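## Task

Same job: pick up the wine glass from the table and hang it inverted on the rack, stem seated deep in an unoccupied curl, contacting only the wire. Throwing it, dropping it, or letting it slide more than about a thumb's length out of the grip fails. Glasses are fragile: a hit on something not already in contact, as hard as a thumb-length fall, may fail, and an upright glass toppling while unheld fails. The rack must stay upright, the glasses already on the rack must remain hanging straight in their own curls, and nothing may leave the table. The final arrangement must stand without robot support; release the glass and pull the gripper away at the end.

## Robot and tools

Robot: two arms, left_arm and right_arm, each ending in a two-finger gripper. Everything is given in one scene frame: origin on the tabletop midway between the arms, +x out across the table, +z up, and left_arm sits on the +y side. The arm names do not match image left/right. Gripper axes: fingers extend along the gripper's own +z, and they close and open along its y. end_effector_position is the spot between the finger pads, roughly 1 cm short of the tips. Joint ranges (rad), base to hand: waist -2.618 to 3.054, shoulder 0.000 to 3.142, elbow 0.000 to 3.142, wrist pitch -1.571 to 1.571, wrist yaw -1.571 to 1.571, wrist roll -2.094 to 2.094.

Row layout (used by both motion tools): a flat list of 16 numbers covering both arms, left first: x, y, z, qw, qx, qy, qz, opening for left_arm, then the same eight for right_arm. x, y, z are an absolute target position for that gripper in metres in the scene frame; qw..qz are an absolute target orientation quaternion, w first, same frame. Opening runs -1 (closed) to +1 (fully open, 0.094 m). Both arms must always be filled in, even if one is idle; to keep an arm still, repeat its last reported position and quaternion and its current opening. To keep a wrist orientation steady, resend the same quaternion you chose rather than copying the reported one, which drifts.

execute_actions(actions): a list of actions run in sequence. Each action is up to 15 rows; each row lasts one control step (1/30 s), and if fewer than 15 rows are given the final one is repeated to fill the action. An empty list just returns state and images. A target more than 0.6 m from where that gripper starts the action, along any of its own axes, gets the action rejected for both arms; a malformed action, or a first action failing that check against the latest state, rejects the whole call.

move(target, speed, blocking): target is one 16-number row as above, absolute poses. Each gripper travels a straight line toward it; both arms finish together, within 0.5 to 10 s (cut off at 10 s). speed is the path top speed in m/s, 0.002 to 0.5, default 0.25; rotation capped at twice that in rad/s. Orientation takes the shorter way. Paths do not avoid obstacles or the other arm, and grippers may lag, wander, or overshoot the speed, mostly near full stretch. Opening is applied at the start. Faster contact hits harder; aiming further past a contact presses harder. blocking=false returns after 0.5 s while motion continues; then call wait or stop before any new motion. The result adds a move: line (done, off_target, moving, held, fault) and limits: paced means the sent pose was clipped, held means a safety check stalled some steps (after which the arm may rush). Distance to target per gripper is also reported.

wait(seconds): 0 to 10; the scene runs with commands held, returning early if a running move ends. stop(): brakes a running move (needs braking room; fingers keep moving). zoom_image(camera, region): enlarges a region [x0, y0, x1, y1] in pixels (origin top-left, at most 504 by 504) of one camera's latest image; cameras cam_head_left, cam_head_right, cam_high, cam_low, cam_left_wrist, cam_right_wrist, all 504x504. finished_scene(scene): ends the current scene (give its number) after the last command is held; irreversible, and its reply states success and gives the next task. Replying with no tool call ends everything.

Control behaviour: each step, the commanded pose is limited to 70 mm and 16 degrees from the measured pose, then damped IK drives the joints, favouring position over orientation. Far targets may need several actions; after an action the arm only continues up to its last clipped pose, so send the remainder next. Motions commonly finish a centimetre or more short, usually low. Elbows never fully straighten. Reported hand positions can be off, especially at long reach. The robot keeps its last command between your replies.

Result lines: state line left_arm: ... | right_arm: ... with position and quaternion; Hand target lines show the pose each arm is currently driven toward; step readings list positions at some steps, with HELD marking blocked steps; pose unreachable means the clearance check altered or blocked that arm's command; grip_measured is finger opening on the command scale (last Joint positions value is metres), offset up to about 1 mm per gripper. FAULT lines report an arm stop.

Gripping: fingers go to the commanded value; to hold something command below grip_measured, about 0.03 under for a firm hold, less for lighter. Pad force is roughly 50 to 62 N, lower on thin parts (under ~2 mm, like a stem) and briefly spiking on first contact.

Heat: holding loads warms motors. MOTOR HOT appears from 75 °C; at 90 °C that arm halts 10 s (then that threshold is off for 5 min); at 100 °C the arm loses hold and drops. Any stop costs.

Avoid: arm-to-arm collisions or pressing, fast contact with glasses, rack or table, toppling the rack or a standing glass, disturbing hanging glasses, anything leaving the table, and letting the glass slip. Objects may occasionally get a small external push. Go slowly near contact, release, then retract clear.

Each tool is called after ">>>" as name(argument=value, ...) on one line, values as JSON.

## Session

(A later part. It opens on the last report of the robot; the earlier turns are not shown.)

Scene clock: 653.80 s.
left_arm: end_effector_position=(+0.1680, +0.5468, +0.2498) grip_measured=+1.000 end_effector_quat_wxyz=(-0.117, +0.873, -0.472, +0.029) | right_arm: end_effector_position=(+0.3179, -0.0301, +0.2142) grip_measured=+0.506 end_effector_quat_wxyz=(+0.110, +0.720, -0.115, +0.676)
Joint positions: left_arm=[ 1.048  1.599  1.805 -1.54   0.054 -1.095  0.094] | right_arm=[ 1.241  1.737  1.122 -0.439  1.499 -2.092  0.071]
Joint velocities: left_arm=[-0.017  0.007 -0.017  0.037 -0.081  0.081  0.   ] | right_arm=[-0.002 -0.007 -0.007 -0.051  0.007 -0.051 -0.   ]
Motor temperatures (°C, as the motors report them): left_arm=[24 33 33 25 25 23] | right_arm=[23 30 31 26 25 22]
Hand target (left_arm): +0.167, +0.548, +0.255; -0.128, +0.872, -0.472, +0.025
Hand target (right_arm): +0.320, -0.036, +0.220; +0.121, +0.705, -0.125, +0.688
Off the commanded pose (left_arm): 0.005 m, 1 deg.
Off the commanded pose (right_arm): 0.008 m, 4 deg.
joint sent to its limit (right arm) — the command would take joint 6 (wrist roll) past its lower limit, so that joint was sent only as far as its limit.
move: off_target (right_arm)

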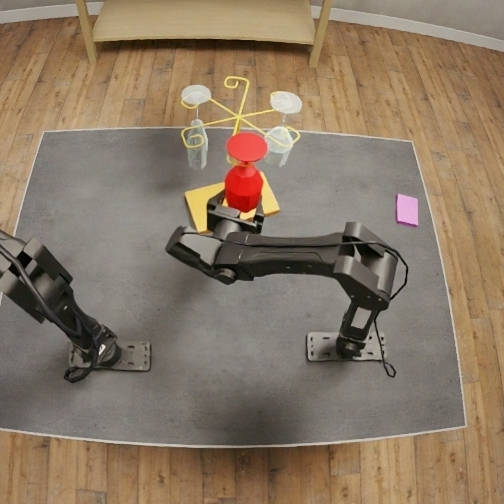

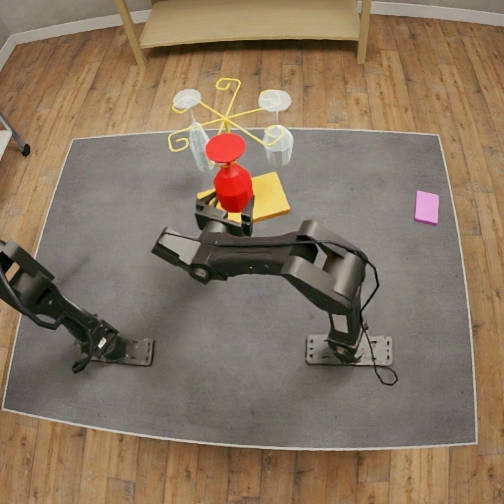

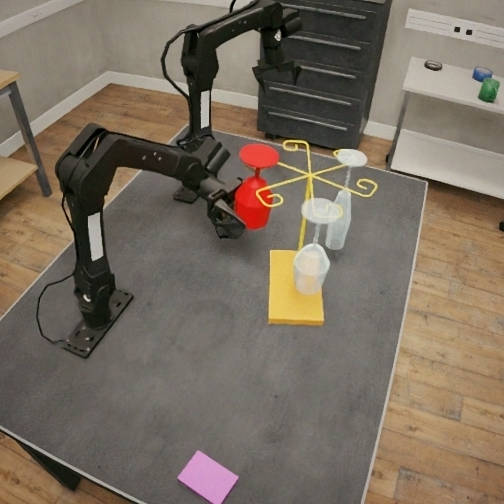

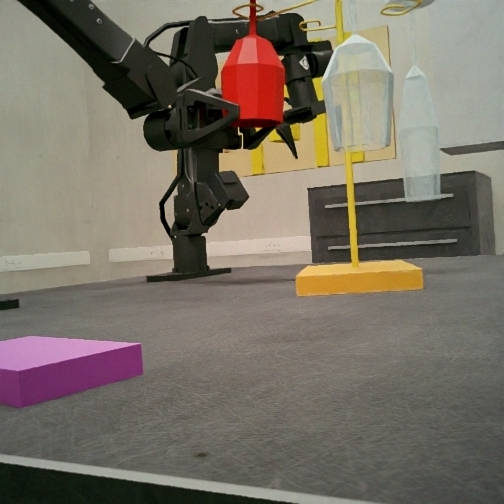

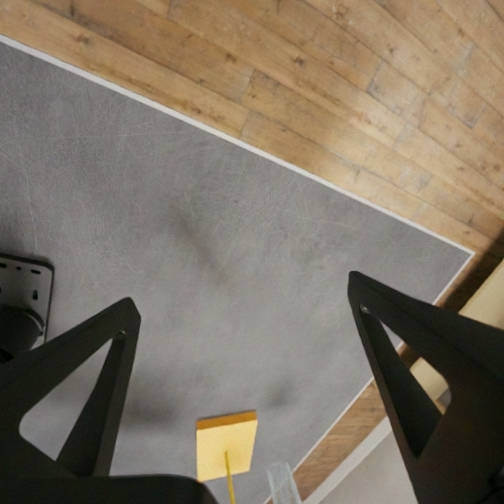

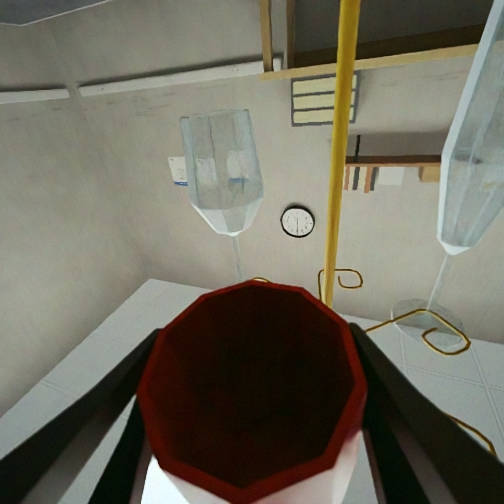

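>>> move(target=[0.167,0.548,0.255,-0.128,0.872,-0.472,0.025,1, 0.319,-0.039,0.206,0.108,0.699,-0.108,0.699,0.47], speed=0.01)

>>> zoom_image(camera="cam_head_left", region=[180, 60, 340, 240])

>>> zoom_image(camera="cam_high", region=[170, 90, 400, 320])

>>> zoom_image(camera="cam_low", region=[170, 0, 370, 150])

Scene clock: 668.37 s.
left_arm: end_effector_position=(+0.1680, +0.5468, +0.2498) grip_measured=+1.000 end_effector_quat_wxyz=(-0.117, +0.873, -0.472, +0.029) | right_arm: end_effector_position=(+0.3171, -0.0324, +0.2007) grip_measured=+0.506 end_effector_quat_wxyz=(+0.110, +0.720, -0.115, +0.676)
Joint positions: left_arm=[ 1.048  1.599  1.805 -1.54   0.054 -1.095  0.094] | right_arm=[ 1.241  1.748  1.077 -0.381  1.498 -2.092  0.071]
Joint velocities: left_arm=[-0.012 -0.007  0.002 -0.007 -0.051  0.095  0.   ] | right_arm=[-0.007 -0.022 -0.012 -0.022  0.007 -0.022  0.001]
Motor temperatures (°C, as the motors report them): left_arm=[24 33 33 25 25 23] | right_arm=[23 30 30 26 25 22]
Hand target (left_arm): +0.167, +0.548, +0.255; -0.128, +0.872, -0.472, +0.025
Hand target (right_arm): +0.318, -0.039, +0.206; +0.121, +0.705, -0.125, +0.688
Off the commanded pose (left_arm): 0.005 m, 1 deg.
Off the commanded pose (right_arm): 0.009 m, 4 deg.
joint sent to its limit (right arm) — the command would take joint 6 (wrist roll) past its lower limit, so that joint was sent only as far as its limit.
move: off_target (right_arm)

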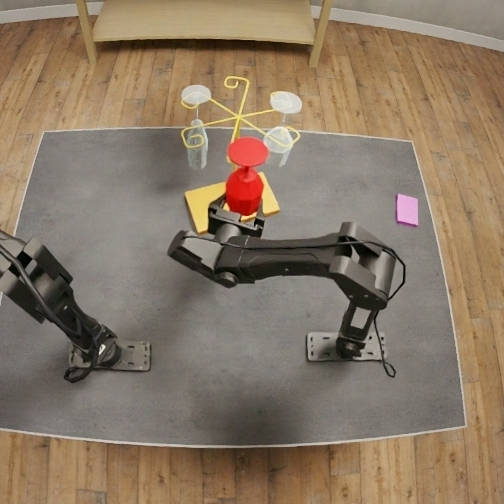

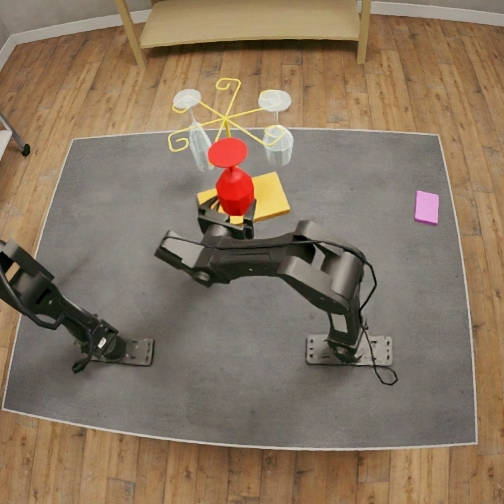

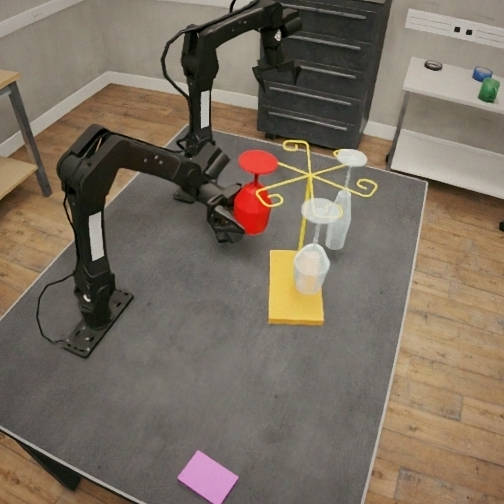

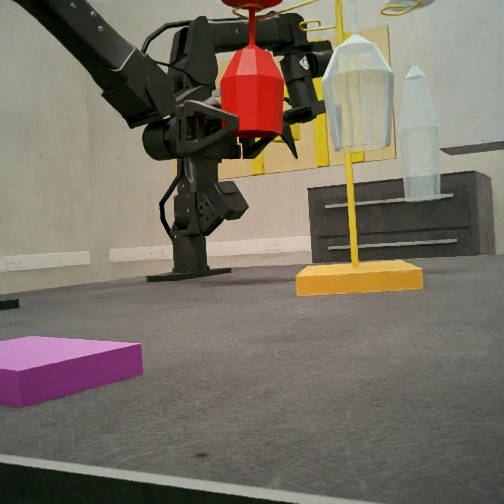

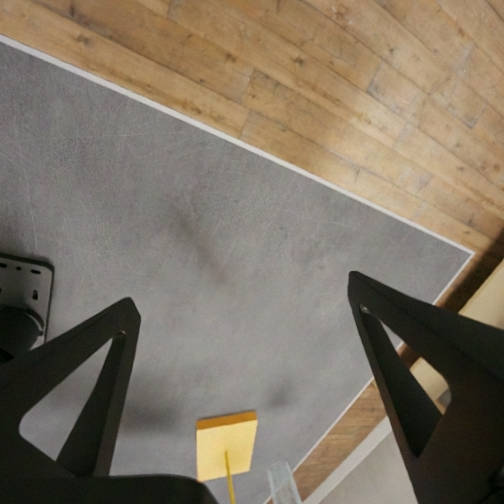

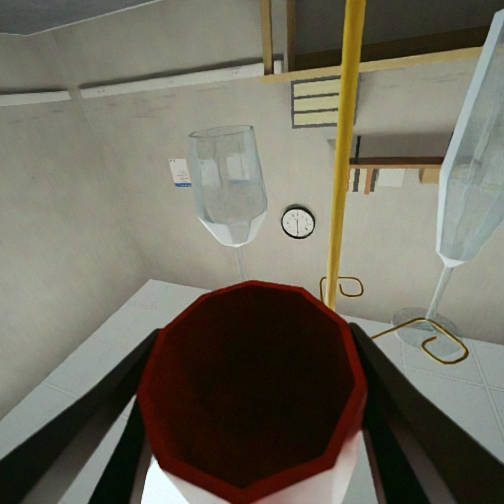

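Region (180, 60, 340, 240) of cam_head_left's 504x504 image, scaled by 2.800, with more detail than that image has.

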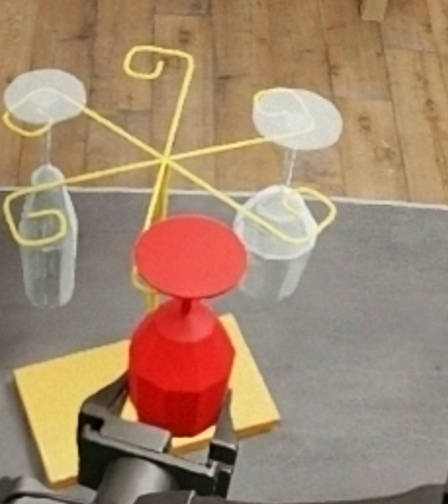

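Region (170, 90, 400, 320) of cam_high's 504x504 image, scaled by 2.191, with more detail than that image has.

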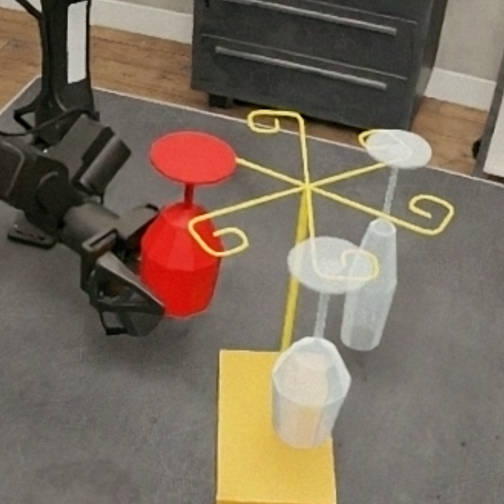

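Region (170, 0, 370, 150) of cam_low's 504x504 image, scaled by 2.520, with more detail than that image has; it fills the top 378 rows of this view, and the rest is white.

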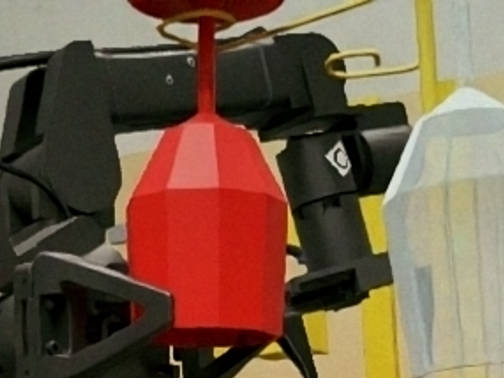

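>>> move(target=[0.167,0.548,0.255,-0.128,0.872,-0.472,0.025,1, 0.320,-0.039,0.200,0.108,0.699,-0.108,0.699,0.47], speed=0.008)

>>> zoom_image(camera="cam_high", region=[170, 90, 400, 320])

>>> zoom_image(camera="cam_low", region=[170, 0, 370, 150])

Scene clock: 682.53 s.
left_arm: end_effector_position=(+0.1680, +0.5468, +0.2498) grip_measured=+1.000 end_effector_quat_wxyz=(-0.117, +0.873, -0.472, +0.029) | right_arm: end_effector_position=(+0.3174, -0.0315, +0.1957) grip_measured=+0.506 end_effector_quat_wxyz=(+0.108, +0.720, -0.117, +0.676)
Joint positions: left_arm=[ 1.048  1.599  1.805 -1.54   0.054 -1.095  0.094] | right_arm=[ 1.241  1.759  1.067 -0.358  1.497 -2.092  0.071]
Joint velocities: left_arm=[ 0.007  0.027 -0.002 -0.022 -0.022 -0.066  0.   ] | right_arm=[ 0.007  0.007 -0.007  0.051  0.007 -0.11   0.   ]
Motor temperatures (°C, as the motors report them): left_arm=[24 33 33 25 25 23] | right_arm=[23 30 30 26 25 22]
Hand target (left_arm): +0.167, +0.548, +0.255; -0.128, +0.872, -0.472, +0.025
Hand target (right_arm): +0.319, -0.039, +0.200; +0.122, +0.705, -0.126, +0.687
Off the commanded pose (left_arm): 0.005 m, 1 deg.
Off the commanded pose (right_arm): 0.009 m, 4 deg.
joint sent to its limit (right arm) — the command would take joint 6 (wrist roll) past its lower limit, so that joint was sent only as far as its limit.
move: off_target (right_arm)

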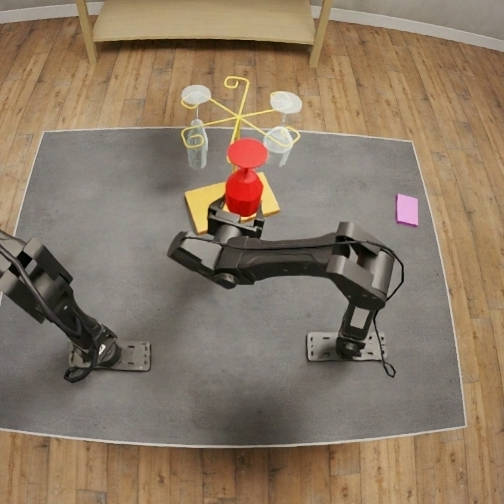

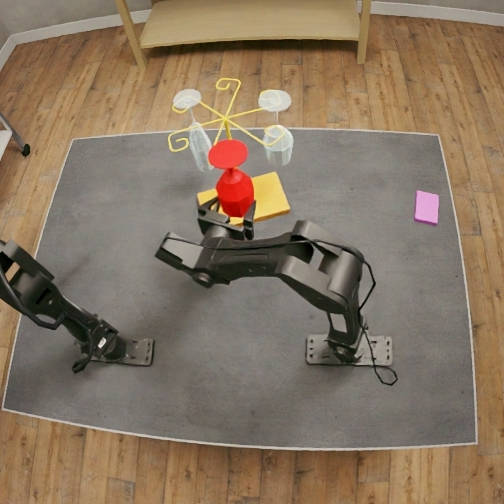

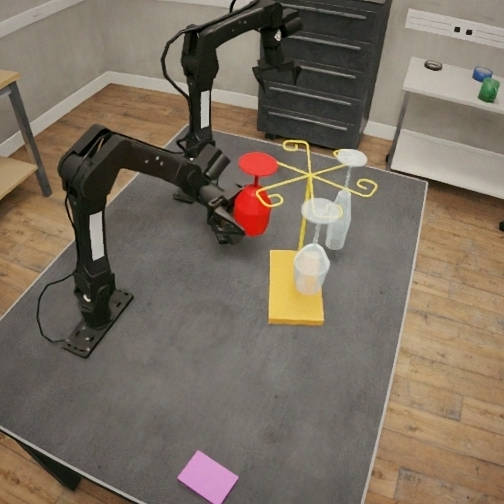

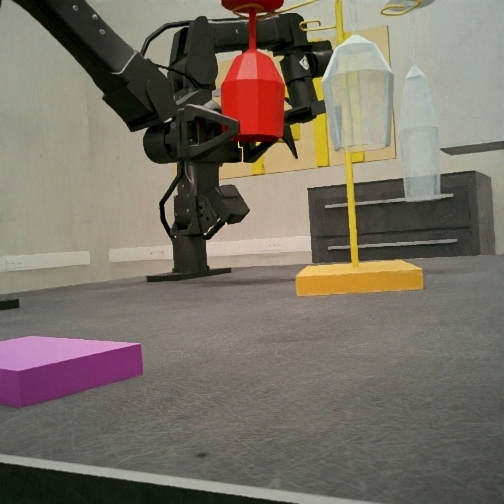

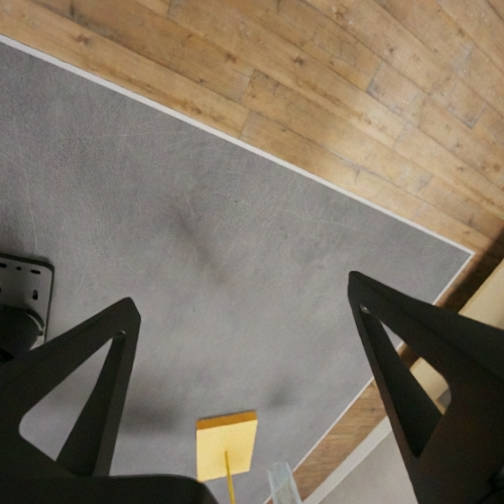

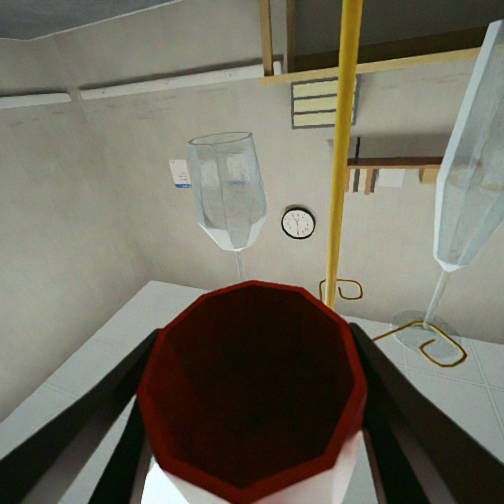

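Region (170, 90, 400, 320) of cam_high's 504x504 image, scaled by 2.191, with more detail than that image has.

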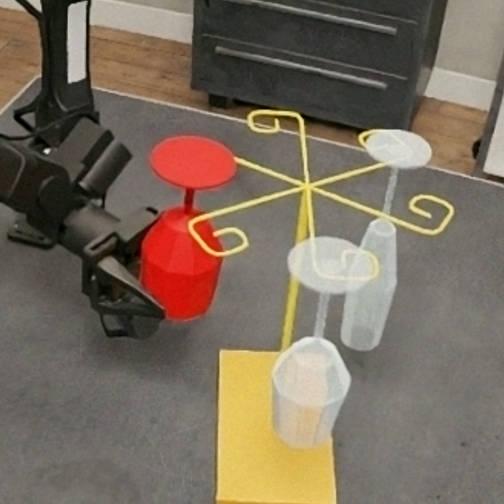

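Region (170, 0, 370, 150) of cam_low's 504x504 image, scaled by 2.520, with more detail than that image has; it fills the top 378 rows of this view, and the rest is white.

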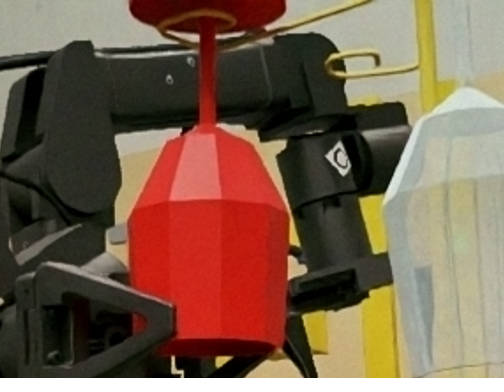

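>>> move(target=[0.167,0.548,0.255,-0.128,0.872,-0.472,0.025,1, 0.321,-0.039,0.194,0.108,0.699,-0.108,0.699,0.47], speed=0.008)

>>> zoom_image(camera="cam_low", region=[170, 0, 370, 150])

Scene clock: 694.70 s.
left_arm: end_effector_position=(+0.1680, +0.5468, +0.2498) grip_measured=+1.000 end_effector_quat_wxyz=(-0.117, +0.873, -0.472, +0.029) | right_arm: end_effector_position=(+0.3188, -0.0323, +0.1922) grip_measured=+0.506 end_effector_quat_wxyz=(+0.110, +0.717, -0.121, +0.678)
Joint positions: left_arm=[ 1.048  1.599  1.805 -1.54   0.054 -1.095  0.094] | right_arm=[ 1.236  1.771  1.06  -0.334  1.505 -2.092  0.071]
Joint velocities: left_arm=[-0.012  0.007  0.002  0.022  0.007 -0.081  0.   ] | right_arm=[ 0.002  0.002  0.012 -0.022 -0.022  0.037 -0.   ]
Motor temperatures (°C, as the motors report them): left_arm=[24 33 33 25 25 23] | right_arm=[23 30 30 26 25 22]
Hand target (left_arm): +0.167, +0.548, +0.255; -0.128, +0.872, -0.472, +0.025
Hand target (right_arm): +0.321, -0.039, +0.194; +0.123, +0.705, -0.127, +0.686
Off the commanded pose (left_arm): 0.005 m, 1 deg.
Off the commanded pose (right_arm): 0.007 m, 3 deg.
joint sent to its limit (right arm) — the command would take joint 6 (wrist roll) past its lower limit, so that joint was sent only as far as its limit.
move: off_target (right_arm)

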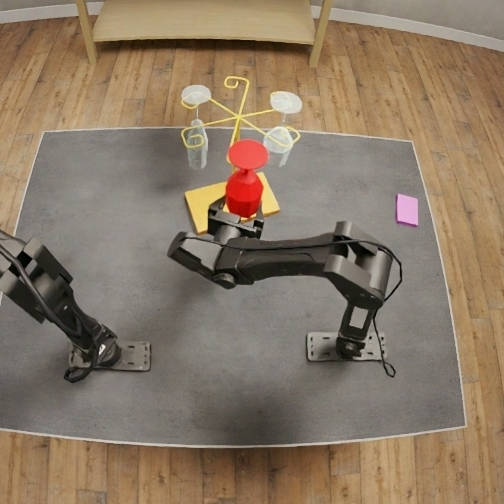

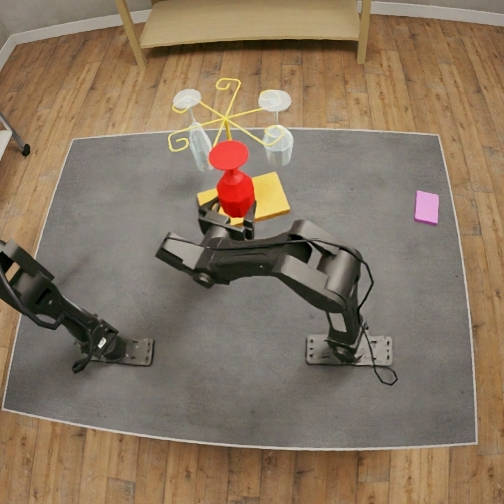

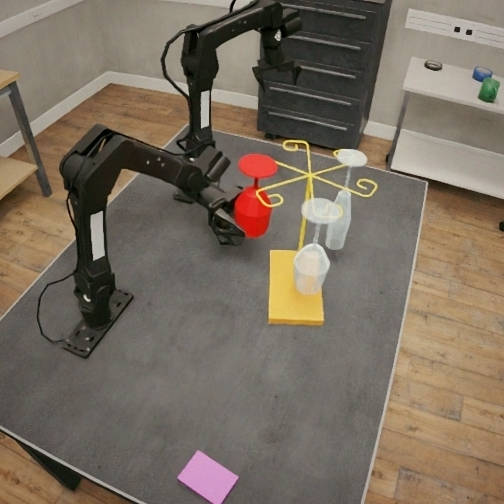

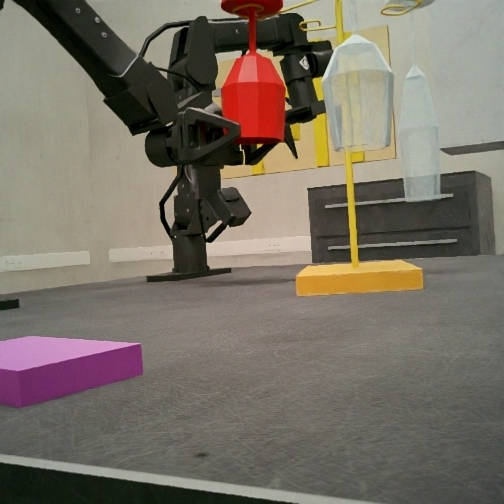

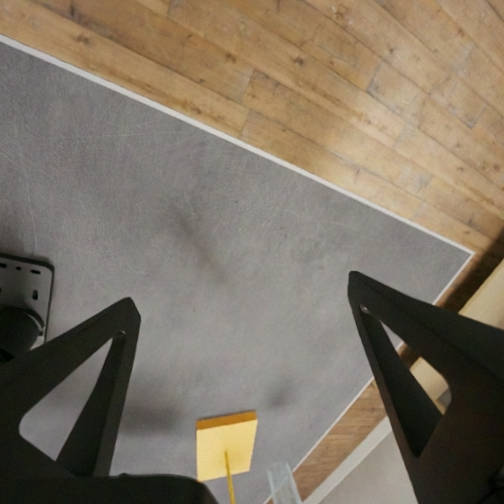

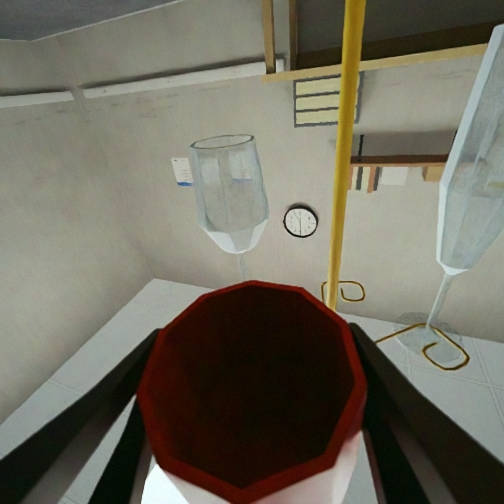

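Region (170, 0, 370, 150) of cam_low's 504x504 image, scaled by 2.520, with more detail than that image has; it fills the top 378 rows of this view, and the rest is white.

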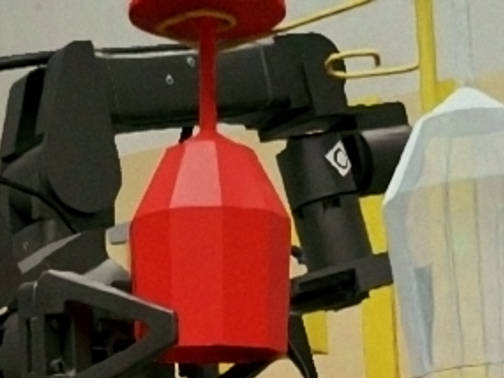

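Within a few mm of seated. Release gradually.

>>> execute_actions(actions=[[[0.167,0.548,0.255,-0.128,0.872,-0.472,0.025,1,0.321,-0.039,0.192,0.108,0.699,-0.108,0.699,0.5]],[[0.167,0.548,0.255,-0.128,0.872,-0.472,0.025,1,0.321,-0.039,0.192,0.108,0.699,-0.108,0.699,0.52]],[[0.167,0.548,0.255,-0.128,0.872,-0.472,0.025,1,0.321,-0.039,0.192,0.108,0.699,-0.108,0.699,0.55]],[[0.167,0.548,0.255,-0.128,0.872,-0.472,0.025,1,0.321,-0.039,0.192,0.108,0.699,-0.108,0.699,0.62]]])

>>> zoom_image(camera="cam_low", region=[170, 0, 370, 150])

Scene clock: 704.97 s.
left_arm: end_effector_position=(+0.1680, +0.5468, +0.2498) grip_measured=+1.000 end_effector_quat_wxyz=(-0.117, +0.873, -0.472, +0.029) | right_arm: end_effector_position=(+0.3186, -0.0331, +0.1916) grip_measured=+0.618 end_effector_quat_wxyz=(+0.109, +0.715, -0.123, +0.679)
Joint positions: left_arm=[ 1.048  1.599  1.805 -1.54   0.054 -1.095  0.094] | right_arm=[ 1.236  1.771  1.054 -0.323  1.51  -2.092  0.076]
Joint velocities: left_arm=[ 0.002  0.017  0.002 -0.051  0.022 -0.037  0.   ] | right_arm=[ 0.012 -0.012 -0.007 -0.095 -0.022  0.051 -0.001]
Motor temperatures (°C, as the motors report them): left_arm=[24 33 33 25 25 23] | right_arm=[23 30 30 26 25 22]
Hand target (left_arm): +0.167, +0.548, +0.255; -0.128, +0.872, -0.472, +0.025
Hand target (right_arm): +0.320, -0.039, +0.192; +0.123, +0.705, -0.127, +0.686
Off the commanded pose (left_arm): 0.005 m, 1 deg.
Off the commanded pose (right_arm): 0.006 m, 3 deg.
joint sent to its limit (right arm) — the command would take joint 6 (wrist roll) past its lower limit, so that joint was sent only as far as its limit.
Step readings (end_effector_position; steps 1 to 15: 1st action; 16 to 30: 2nd action; 31 to 45: 3rd action; 46 to 60: 4th action):
0: left_arm (+0.1680, +0.5468, +0.2498) | right_arm (+0.3188, -0.0323, +0.1922)
1: left_arm (+0.1680, +0.5468, +0.2498) | right_arm (+0.3188, -0.0324, +0.1920)
2: left_arm (+0.1680, +0.5468, +0.2498) | right_arm (+0.3188, -0.0325, +0.1918)
4: left_arm (+0.1680, +0.5468, +0.2498) | right_arm (+0.3186, -0.0331, +0.1916)
8: left_arm (+0.1680, +0.5468, +0.2498) | right_arm (+0.3186, -0.0332, +0.1915)
15: left_arm (+0.1680, +0.5468, +0.2498) | right_arm (+0.3186, -0.0331, +0.1916)
16: left_arm (+0.1680, +0.5468, +0.2498) | right_arm (+0.3186, -0.0331, +0.1916)
17: left_arm (+0.1680, +0.5468, +0.2498) | right_arm (+0.3186, -0.0331, +0.1916)
19: left_arm (+0.1680, +0.5468, +0.2498) | right_arm (+0.3186, -0.0331, +0.1916)
23: left_arm (+0.1680, +0.5468, +0.2498) | right_arm (+0.3186, -0.0331, +0.1916)
30: left_arm (+0.1680, +0.5468, +0.2498) | right_arm (+0.3186, -0.0331, +0.1916)
31: left_arm (+0.1680, +0.5468, +0.2498) | right_arm (+0.3186, -0.0331, +0.1916)
32: left_arm (+0.1680, +0.5468, +0.2498) | right_arm (+0.3186, -0.0331, +0.1916)
34: left_arm (+0.1680, +0.5468, +0.2498) | right_arm (+0.3186, -0.0331, +0.1916)
38: left_arm (+0.1680, +0.5468, +0.2498) | right_arm (+0.3186, -0.0331, +0.1916)
45: left_arm (+0.1680, +0.5468, +0.2498) | right_arm (+0.3186, -0.0331, +0.1916)
46: left_arm (+0.1680, +0.5468, +0.2498) | right_arm (+0.3186, -0.0331, +0.1916)
47: left_arm (+0.1680, +0.5468, +0.2498) | right_arm (+0.3186, -0.0331, +0.1916)
49: left_arm (+0.1680, +0.5468, +0.2498) | right_arm (+0.3186, -0.0331, +0.1916)
53: left_arm (+0.1680, +0.5468, +0.2498) | right_arm (+0.3186, -0.0331, +0.1916)
60: end_effector_position above

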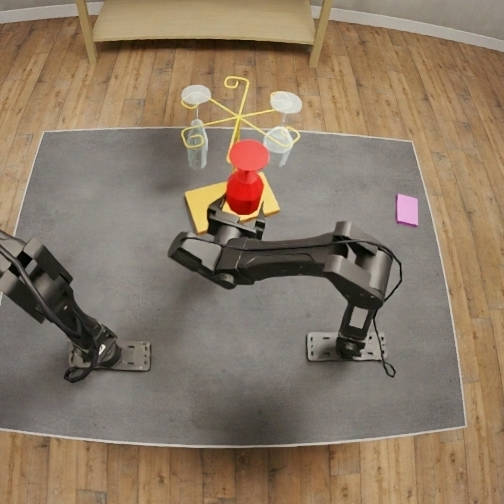

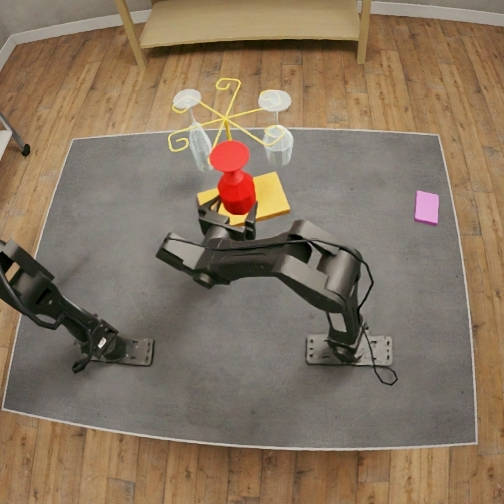

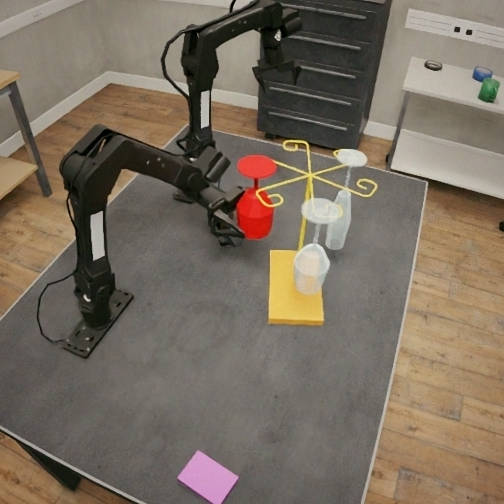

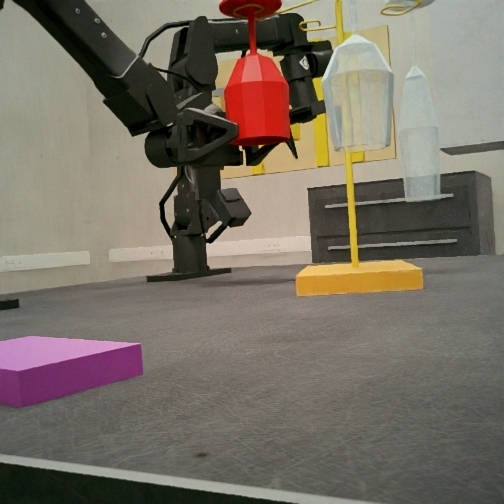

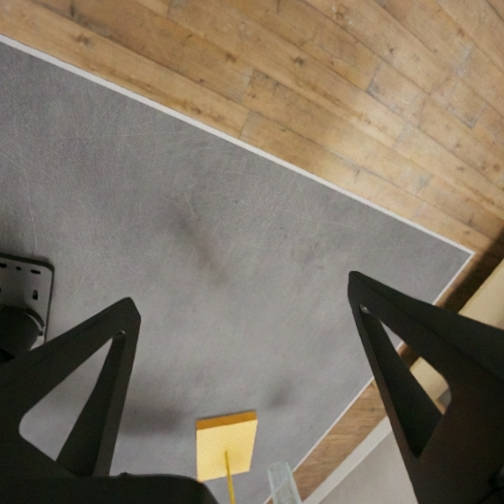

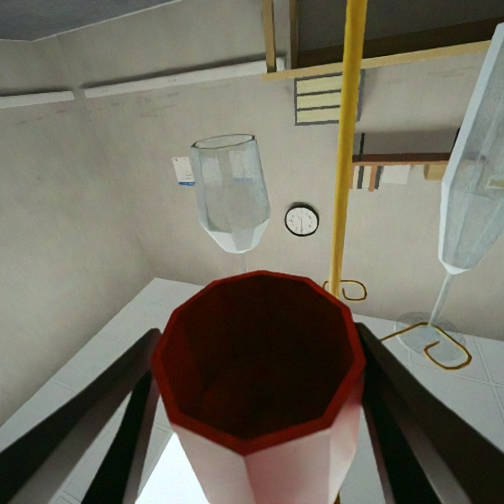

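Region (170, 0, 370, 150) of cam_low's 504x504 image, scaled by 2.520, with more detail than that image has; it fills the top 378 rows of this view, and the rest is white.

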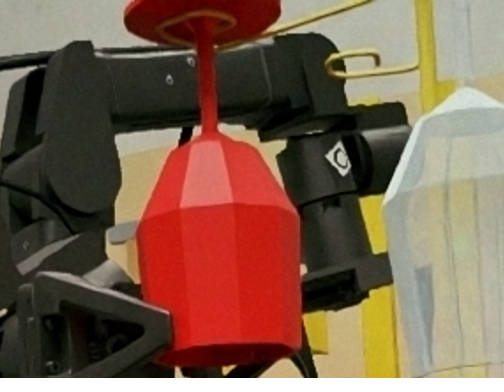

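>>> execute_actions(actions=[[[0.167,0.548,0.255,-0.128,0.872,-0.472,0.025,1,0.321,-0.039,0.192,0.108,0.699,-0.108,0.699,0.8]],[[0.167,0.548,0.255,-0.128,0.872,-0.472,0.025,1,0.321,-0.039,0.192,0.108,0.699,-0.108,0.699,1]]])

>>> move(target=[0.167,0.548,0.255,-0.128,0.872,-0.472,0.025,1, 0.245,-0.022,0.200,0.06,0.704,-0.06,0.704,1], speed=0.03)

>>> zoom_image(camera="cam_low", region=[170, 0, 370, 150])

>>> zoom_image(camera="cam_head_left", region=[180, 60, 340, 240])

Scene clock: 717.33 s.
left_arm: end_effector_position=(+0.1680, +0.5468, +0.2498) grip_measured=+1.000 end_effector_quat_wxyz=(-0.117, +0.873, -0.472, +0.029) | right_arm: end_effector_position=(+0.3186, -0.0331, +0.1916) grip_measured=+1.000 end_effector_quat_wxyz=(+0.109, +0.715, -0.123, +0.680)
Joint positions: left_arm=[ 1.048  1.599  1.805 -1.54   0.054 -1.095  0.094] | right_arm=[ 1.236  1.771  1.054 -0.323  1.51  -2.092  0.094]
Joint velocities: left_arm=[ 0.012 -0.012 -0.007 -0.095  0.066 -0.007  0.   ] | right_arm=[ 0.002  0.007 -0.007 -0.022  0.022 -0.037  0.   ]
Motor temperatures (°C, as the motors report them): left_arm=[24 33 33 25 25 23] | right_arm=[23 30 30 26 25 22]
Hand target (left_arm): +0.167, +0.548, +0.255; -0.128, +0.872, -0.472, +0.025
Hand target (right_arm): +0.320, -0.039, +0.192; +0.123, +0.705, -0.127, +0.686
Off the commanded pose (left_arm): 0.005 m, 1 deg.
Off the commanded pose (right_arm): 0.006 m, 3 deg.
joint sent to its limit (right arm) — the command would take joint 6 (wrist roll) past its lower limit, so that joint was sent only as far as its limit.
Step readings (end_effector_position; steps 1 to 15: 1st action; 16 to 30: 2nd action):
0: left_arm (+0.1680, +0.5468, +0.2498) | right_arm (+0.3186, -0.0331, +0.1916)
1: left_arm (+0.1680, +0.5468, +0.2498) | right_arm (+0.3186, -0.0331, +0.1916)
2: left_arm (+0.1680, +0.5468, +0.2498) | right_arm (+0.3186, -0.0331, +0.1916)
4: left_arm (+0.1680, +0.5468, +0.2498) | right_arm (+0.3186, -0.0331, +0.1916)
8: left_arm (+0.1680, +0.5468, +0.2498) | right_arm (+0.3186, -0.0331, +0.1916)
15: left_arm (+0.1680, +0.5468, +0.2498) | right_arm (+0.3186, -0.0331, +0.1916)
16: left_arm (+0.1680, +0.5468, +0.2498) | right_arm (+0.3186, -0.0331, +0.1916)
17: left_arm (+0.1680, +0.5468, +0.2498) | right_arm (+0.3186, -0.0331, +0.1916)
19: left_arm (+0.1680, +0.5468, +0.2498) | right_arm (+0.3186, -0.0331, +0.1916)
23: left_arm (+0.1680, +0.5468, +0.2498) | right_arm (+0.3186, -0.0331, +0.1916)
30: end_effector_position above

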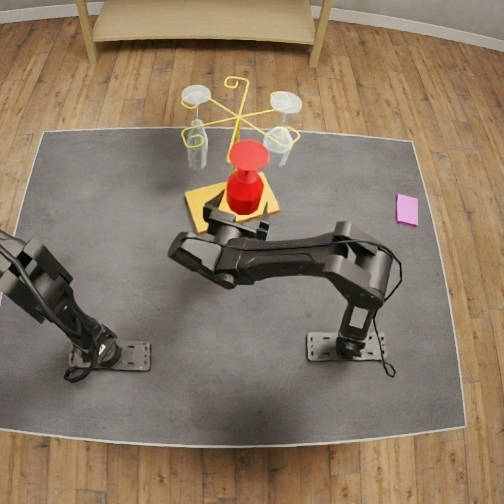

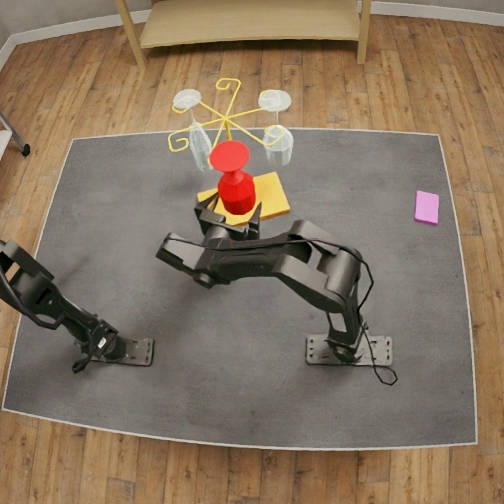

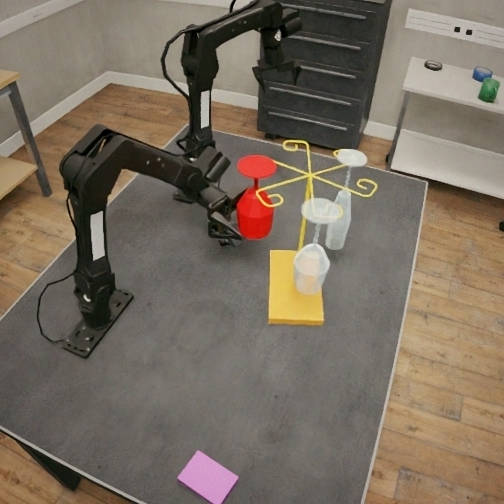

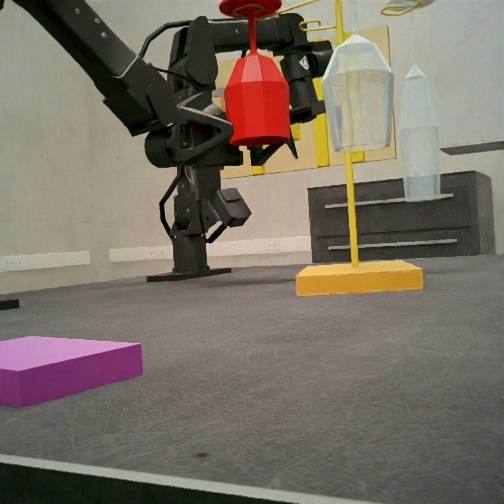

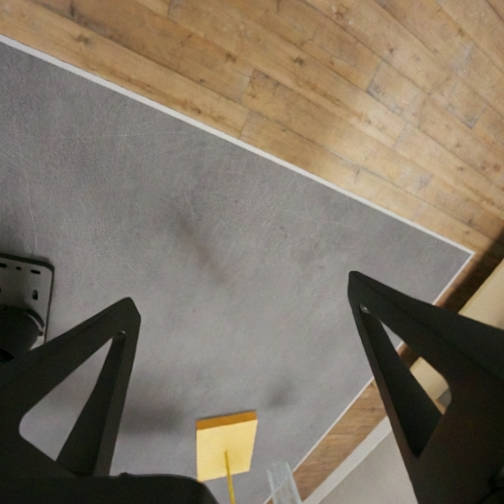

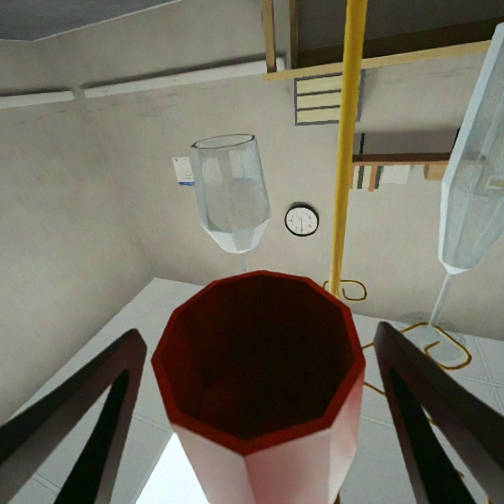

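Scene clock: 721.60 s.
left_arm: end_effector_position=(+0.1681, +0.5468, +0.2499) grip_measured=+1.000 end_effector_quat_wxyz=(-0.117, +0.873, -0.472, +0.029) | right_arm: end_effector_position=(+0.2471, -0.0285, +0.1869) grip_measured=+1.000 end_effector_quat_wxyz=(+0.056, +0.718, -0.037, +0.693)
Joint positions: left_arm=[ 1.048  1.599  1.805 -1.54   0.055 -1.095  0.094] | right_arm=[ 1.464  1.719  0.998 -0.831  1.537 -1.619  0.094]
Joint velocities: left_arm=[-0.007  0.007 -0.012 -0.007  0.007  0.022  0.   ] | right_arm=[-0.007 -0.007  0.007 -0.051  0.007  0.051  0.   ]
Motor temperatures (°C, as the motors report them): left_arm=[24 33 33 25 25 23] | right_arm=[23 31 30 26 25 22]
Hand target (left_arm): +0.167, +0.548, +0.255; -0.128, +0.872, -0.472, +0.025
Hand target (right_arm): +0.245, -0.022, +0.201; +0.043, +0.706, -0.044, +0.706
Off the commanded pose (left_arm): 0.005 m, 1 deg.
Off the commanded pose (right_arm): 0.015 m, 3 deg.
joint sent to its limit (right arm) — the command would take joint 5 (wrist yaw) past its upper limit, so that joint was sent only as far as its limit.
move: off_target (right_arm)

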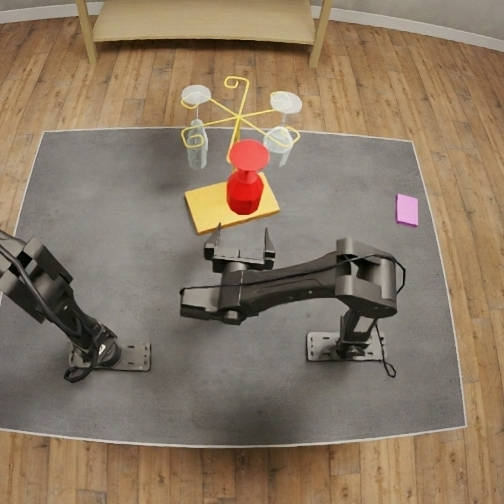

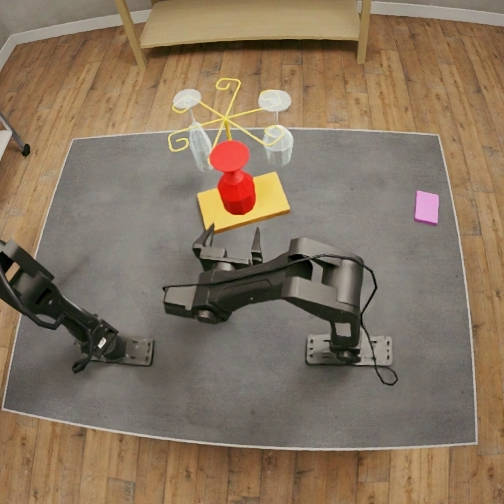

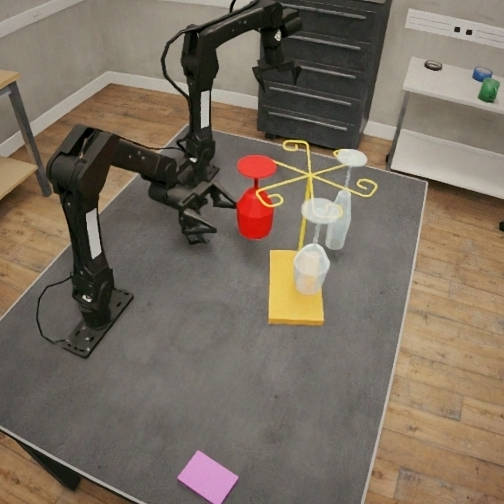

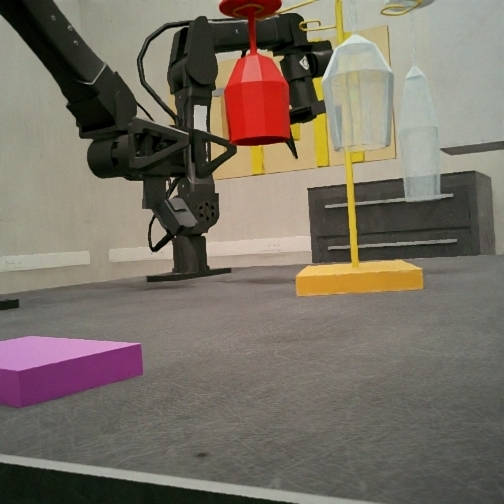

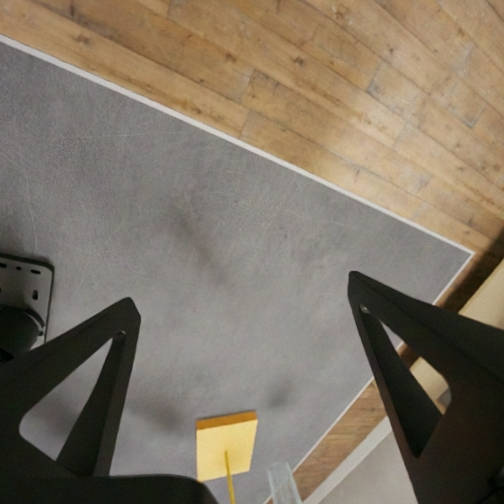

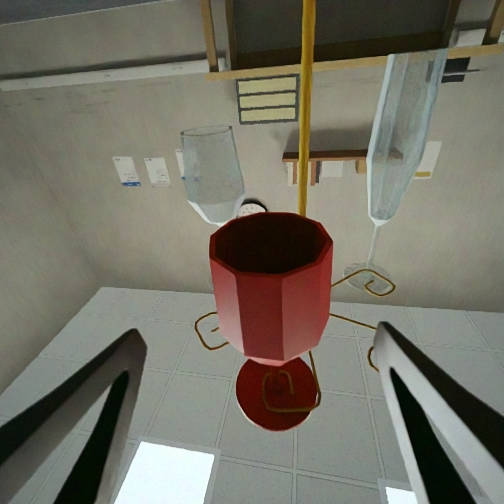

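Region (170, 0, 370, 150) of cam_low's 504x504 image, scaled by 2.520, with more detail than that image has; it fills the top 378 rows of this view, and the rest is white.

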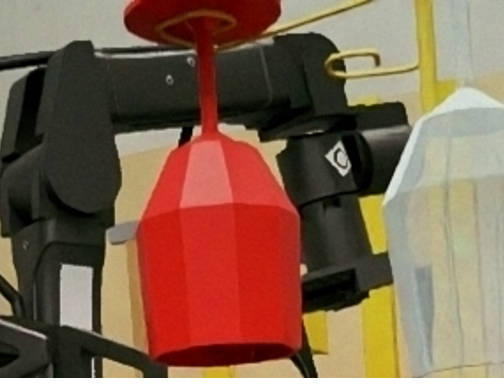

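Region (180, 60, 340, 240) of cam_head_left's 504x504 image, scaled by 2.800, with more detail than that image has.

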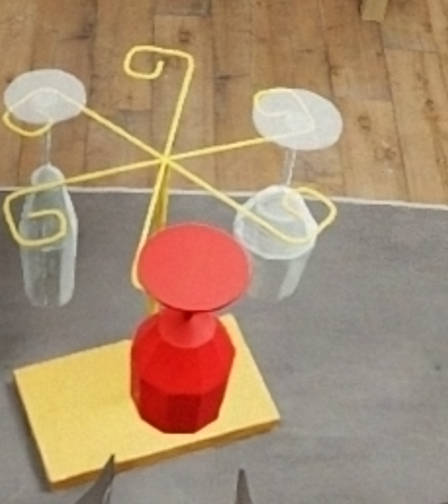

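>>> zoom_image(camera="cam_right_wrist", region=[200, 300, 360, 450])

Region (200, 300, 360, 450) of cam_right_wrist's 504x504 image, scaled by 3.150, with more detail than that image has; it fills the top 472 rows of this view, and the rest is white.

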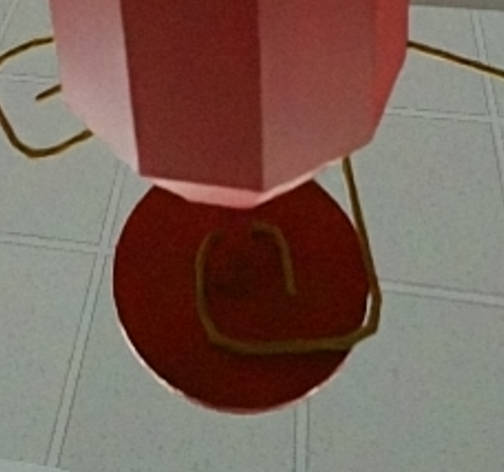

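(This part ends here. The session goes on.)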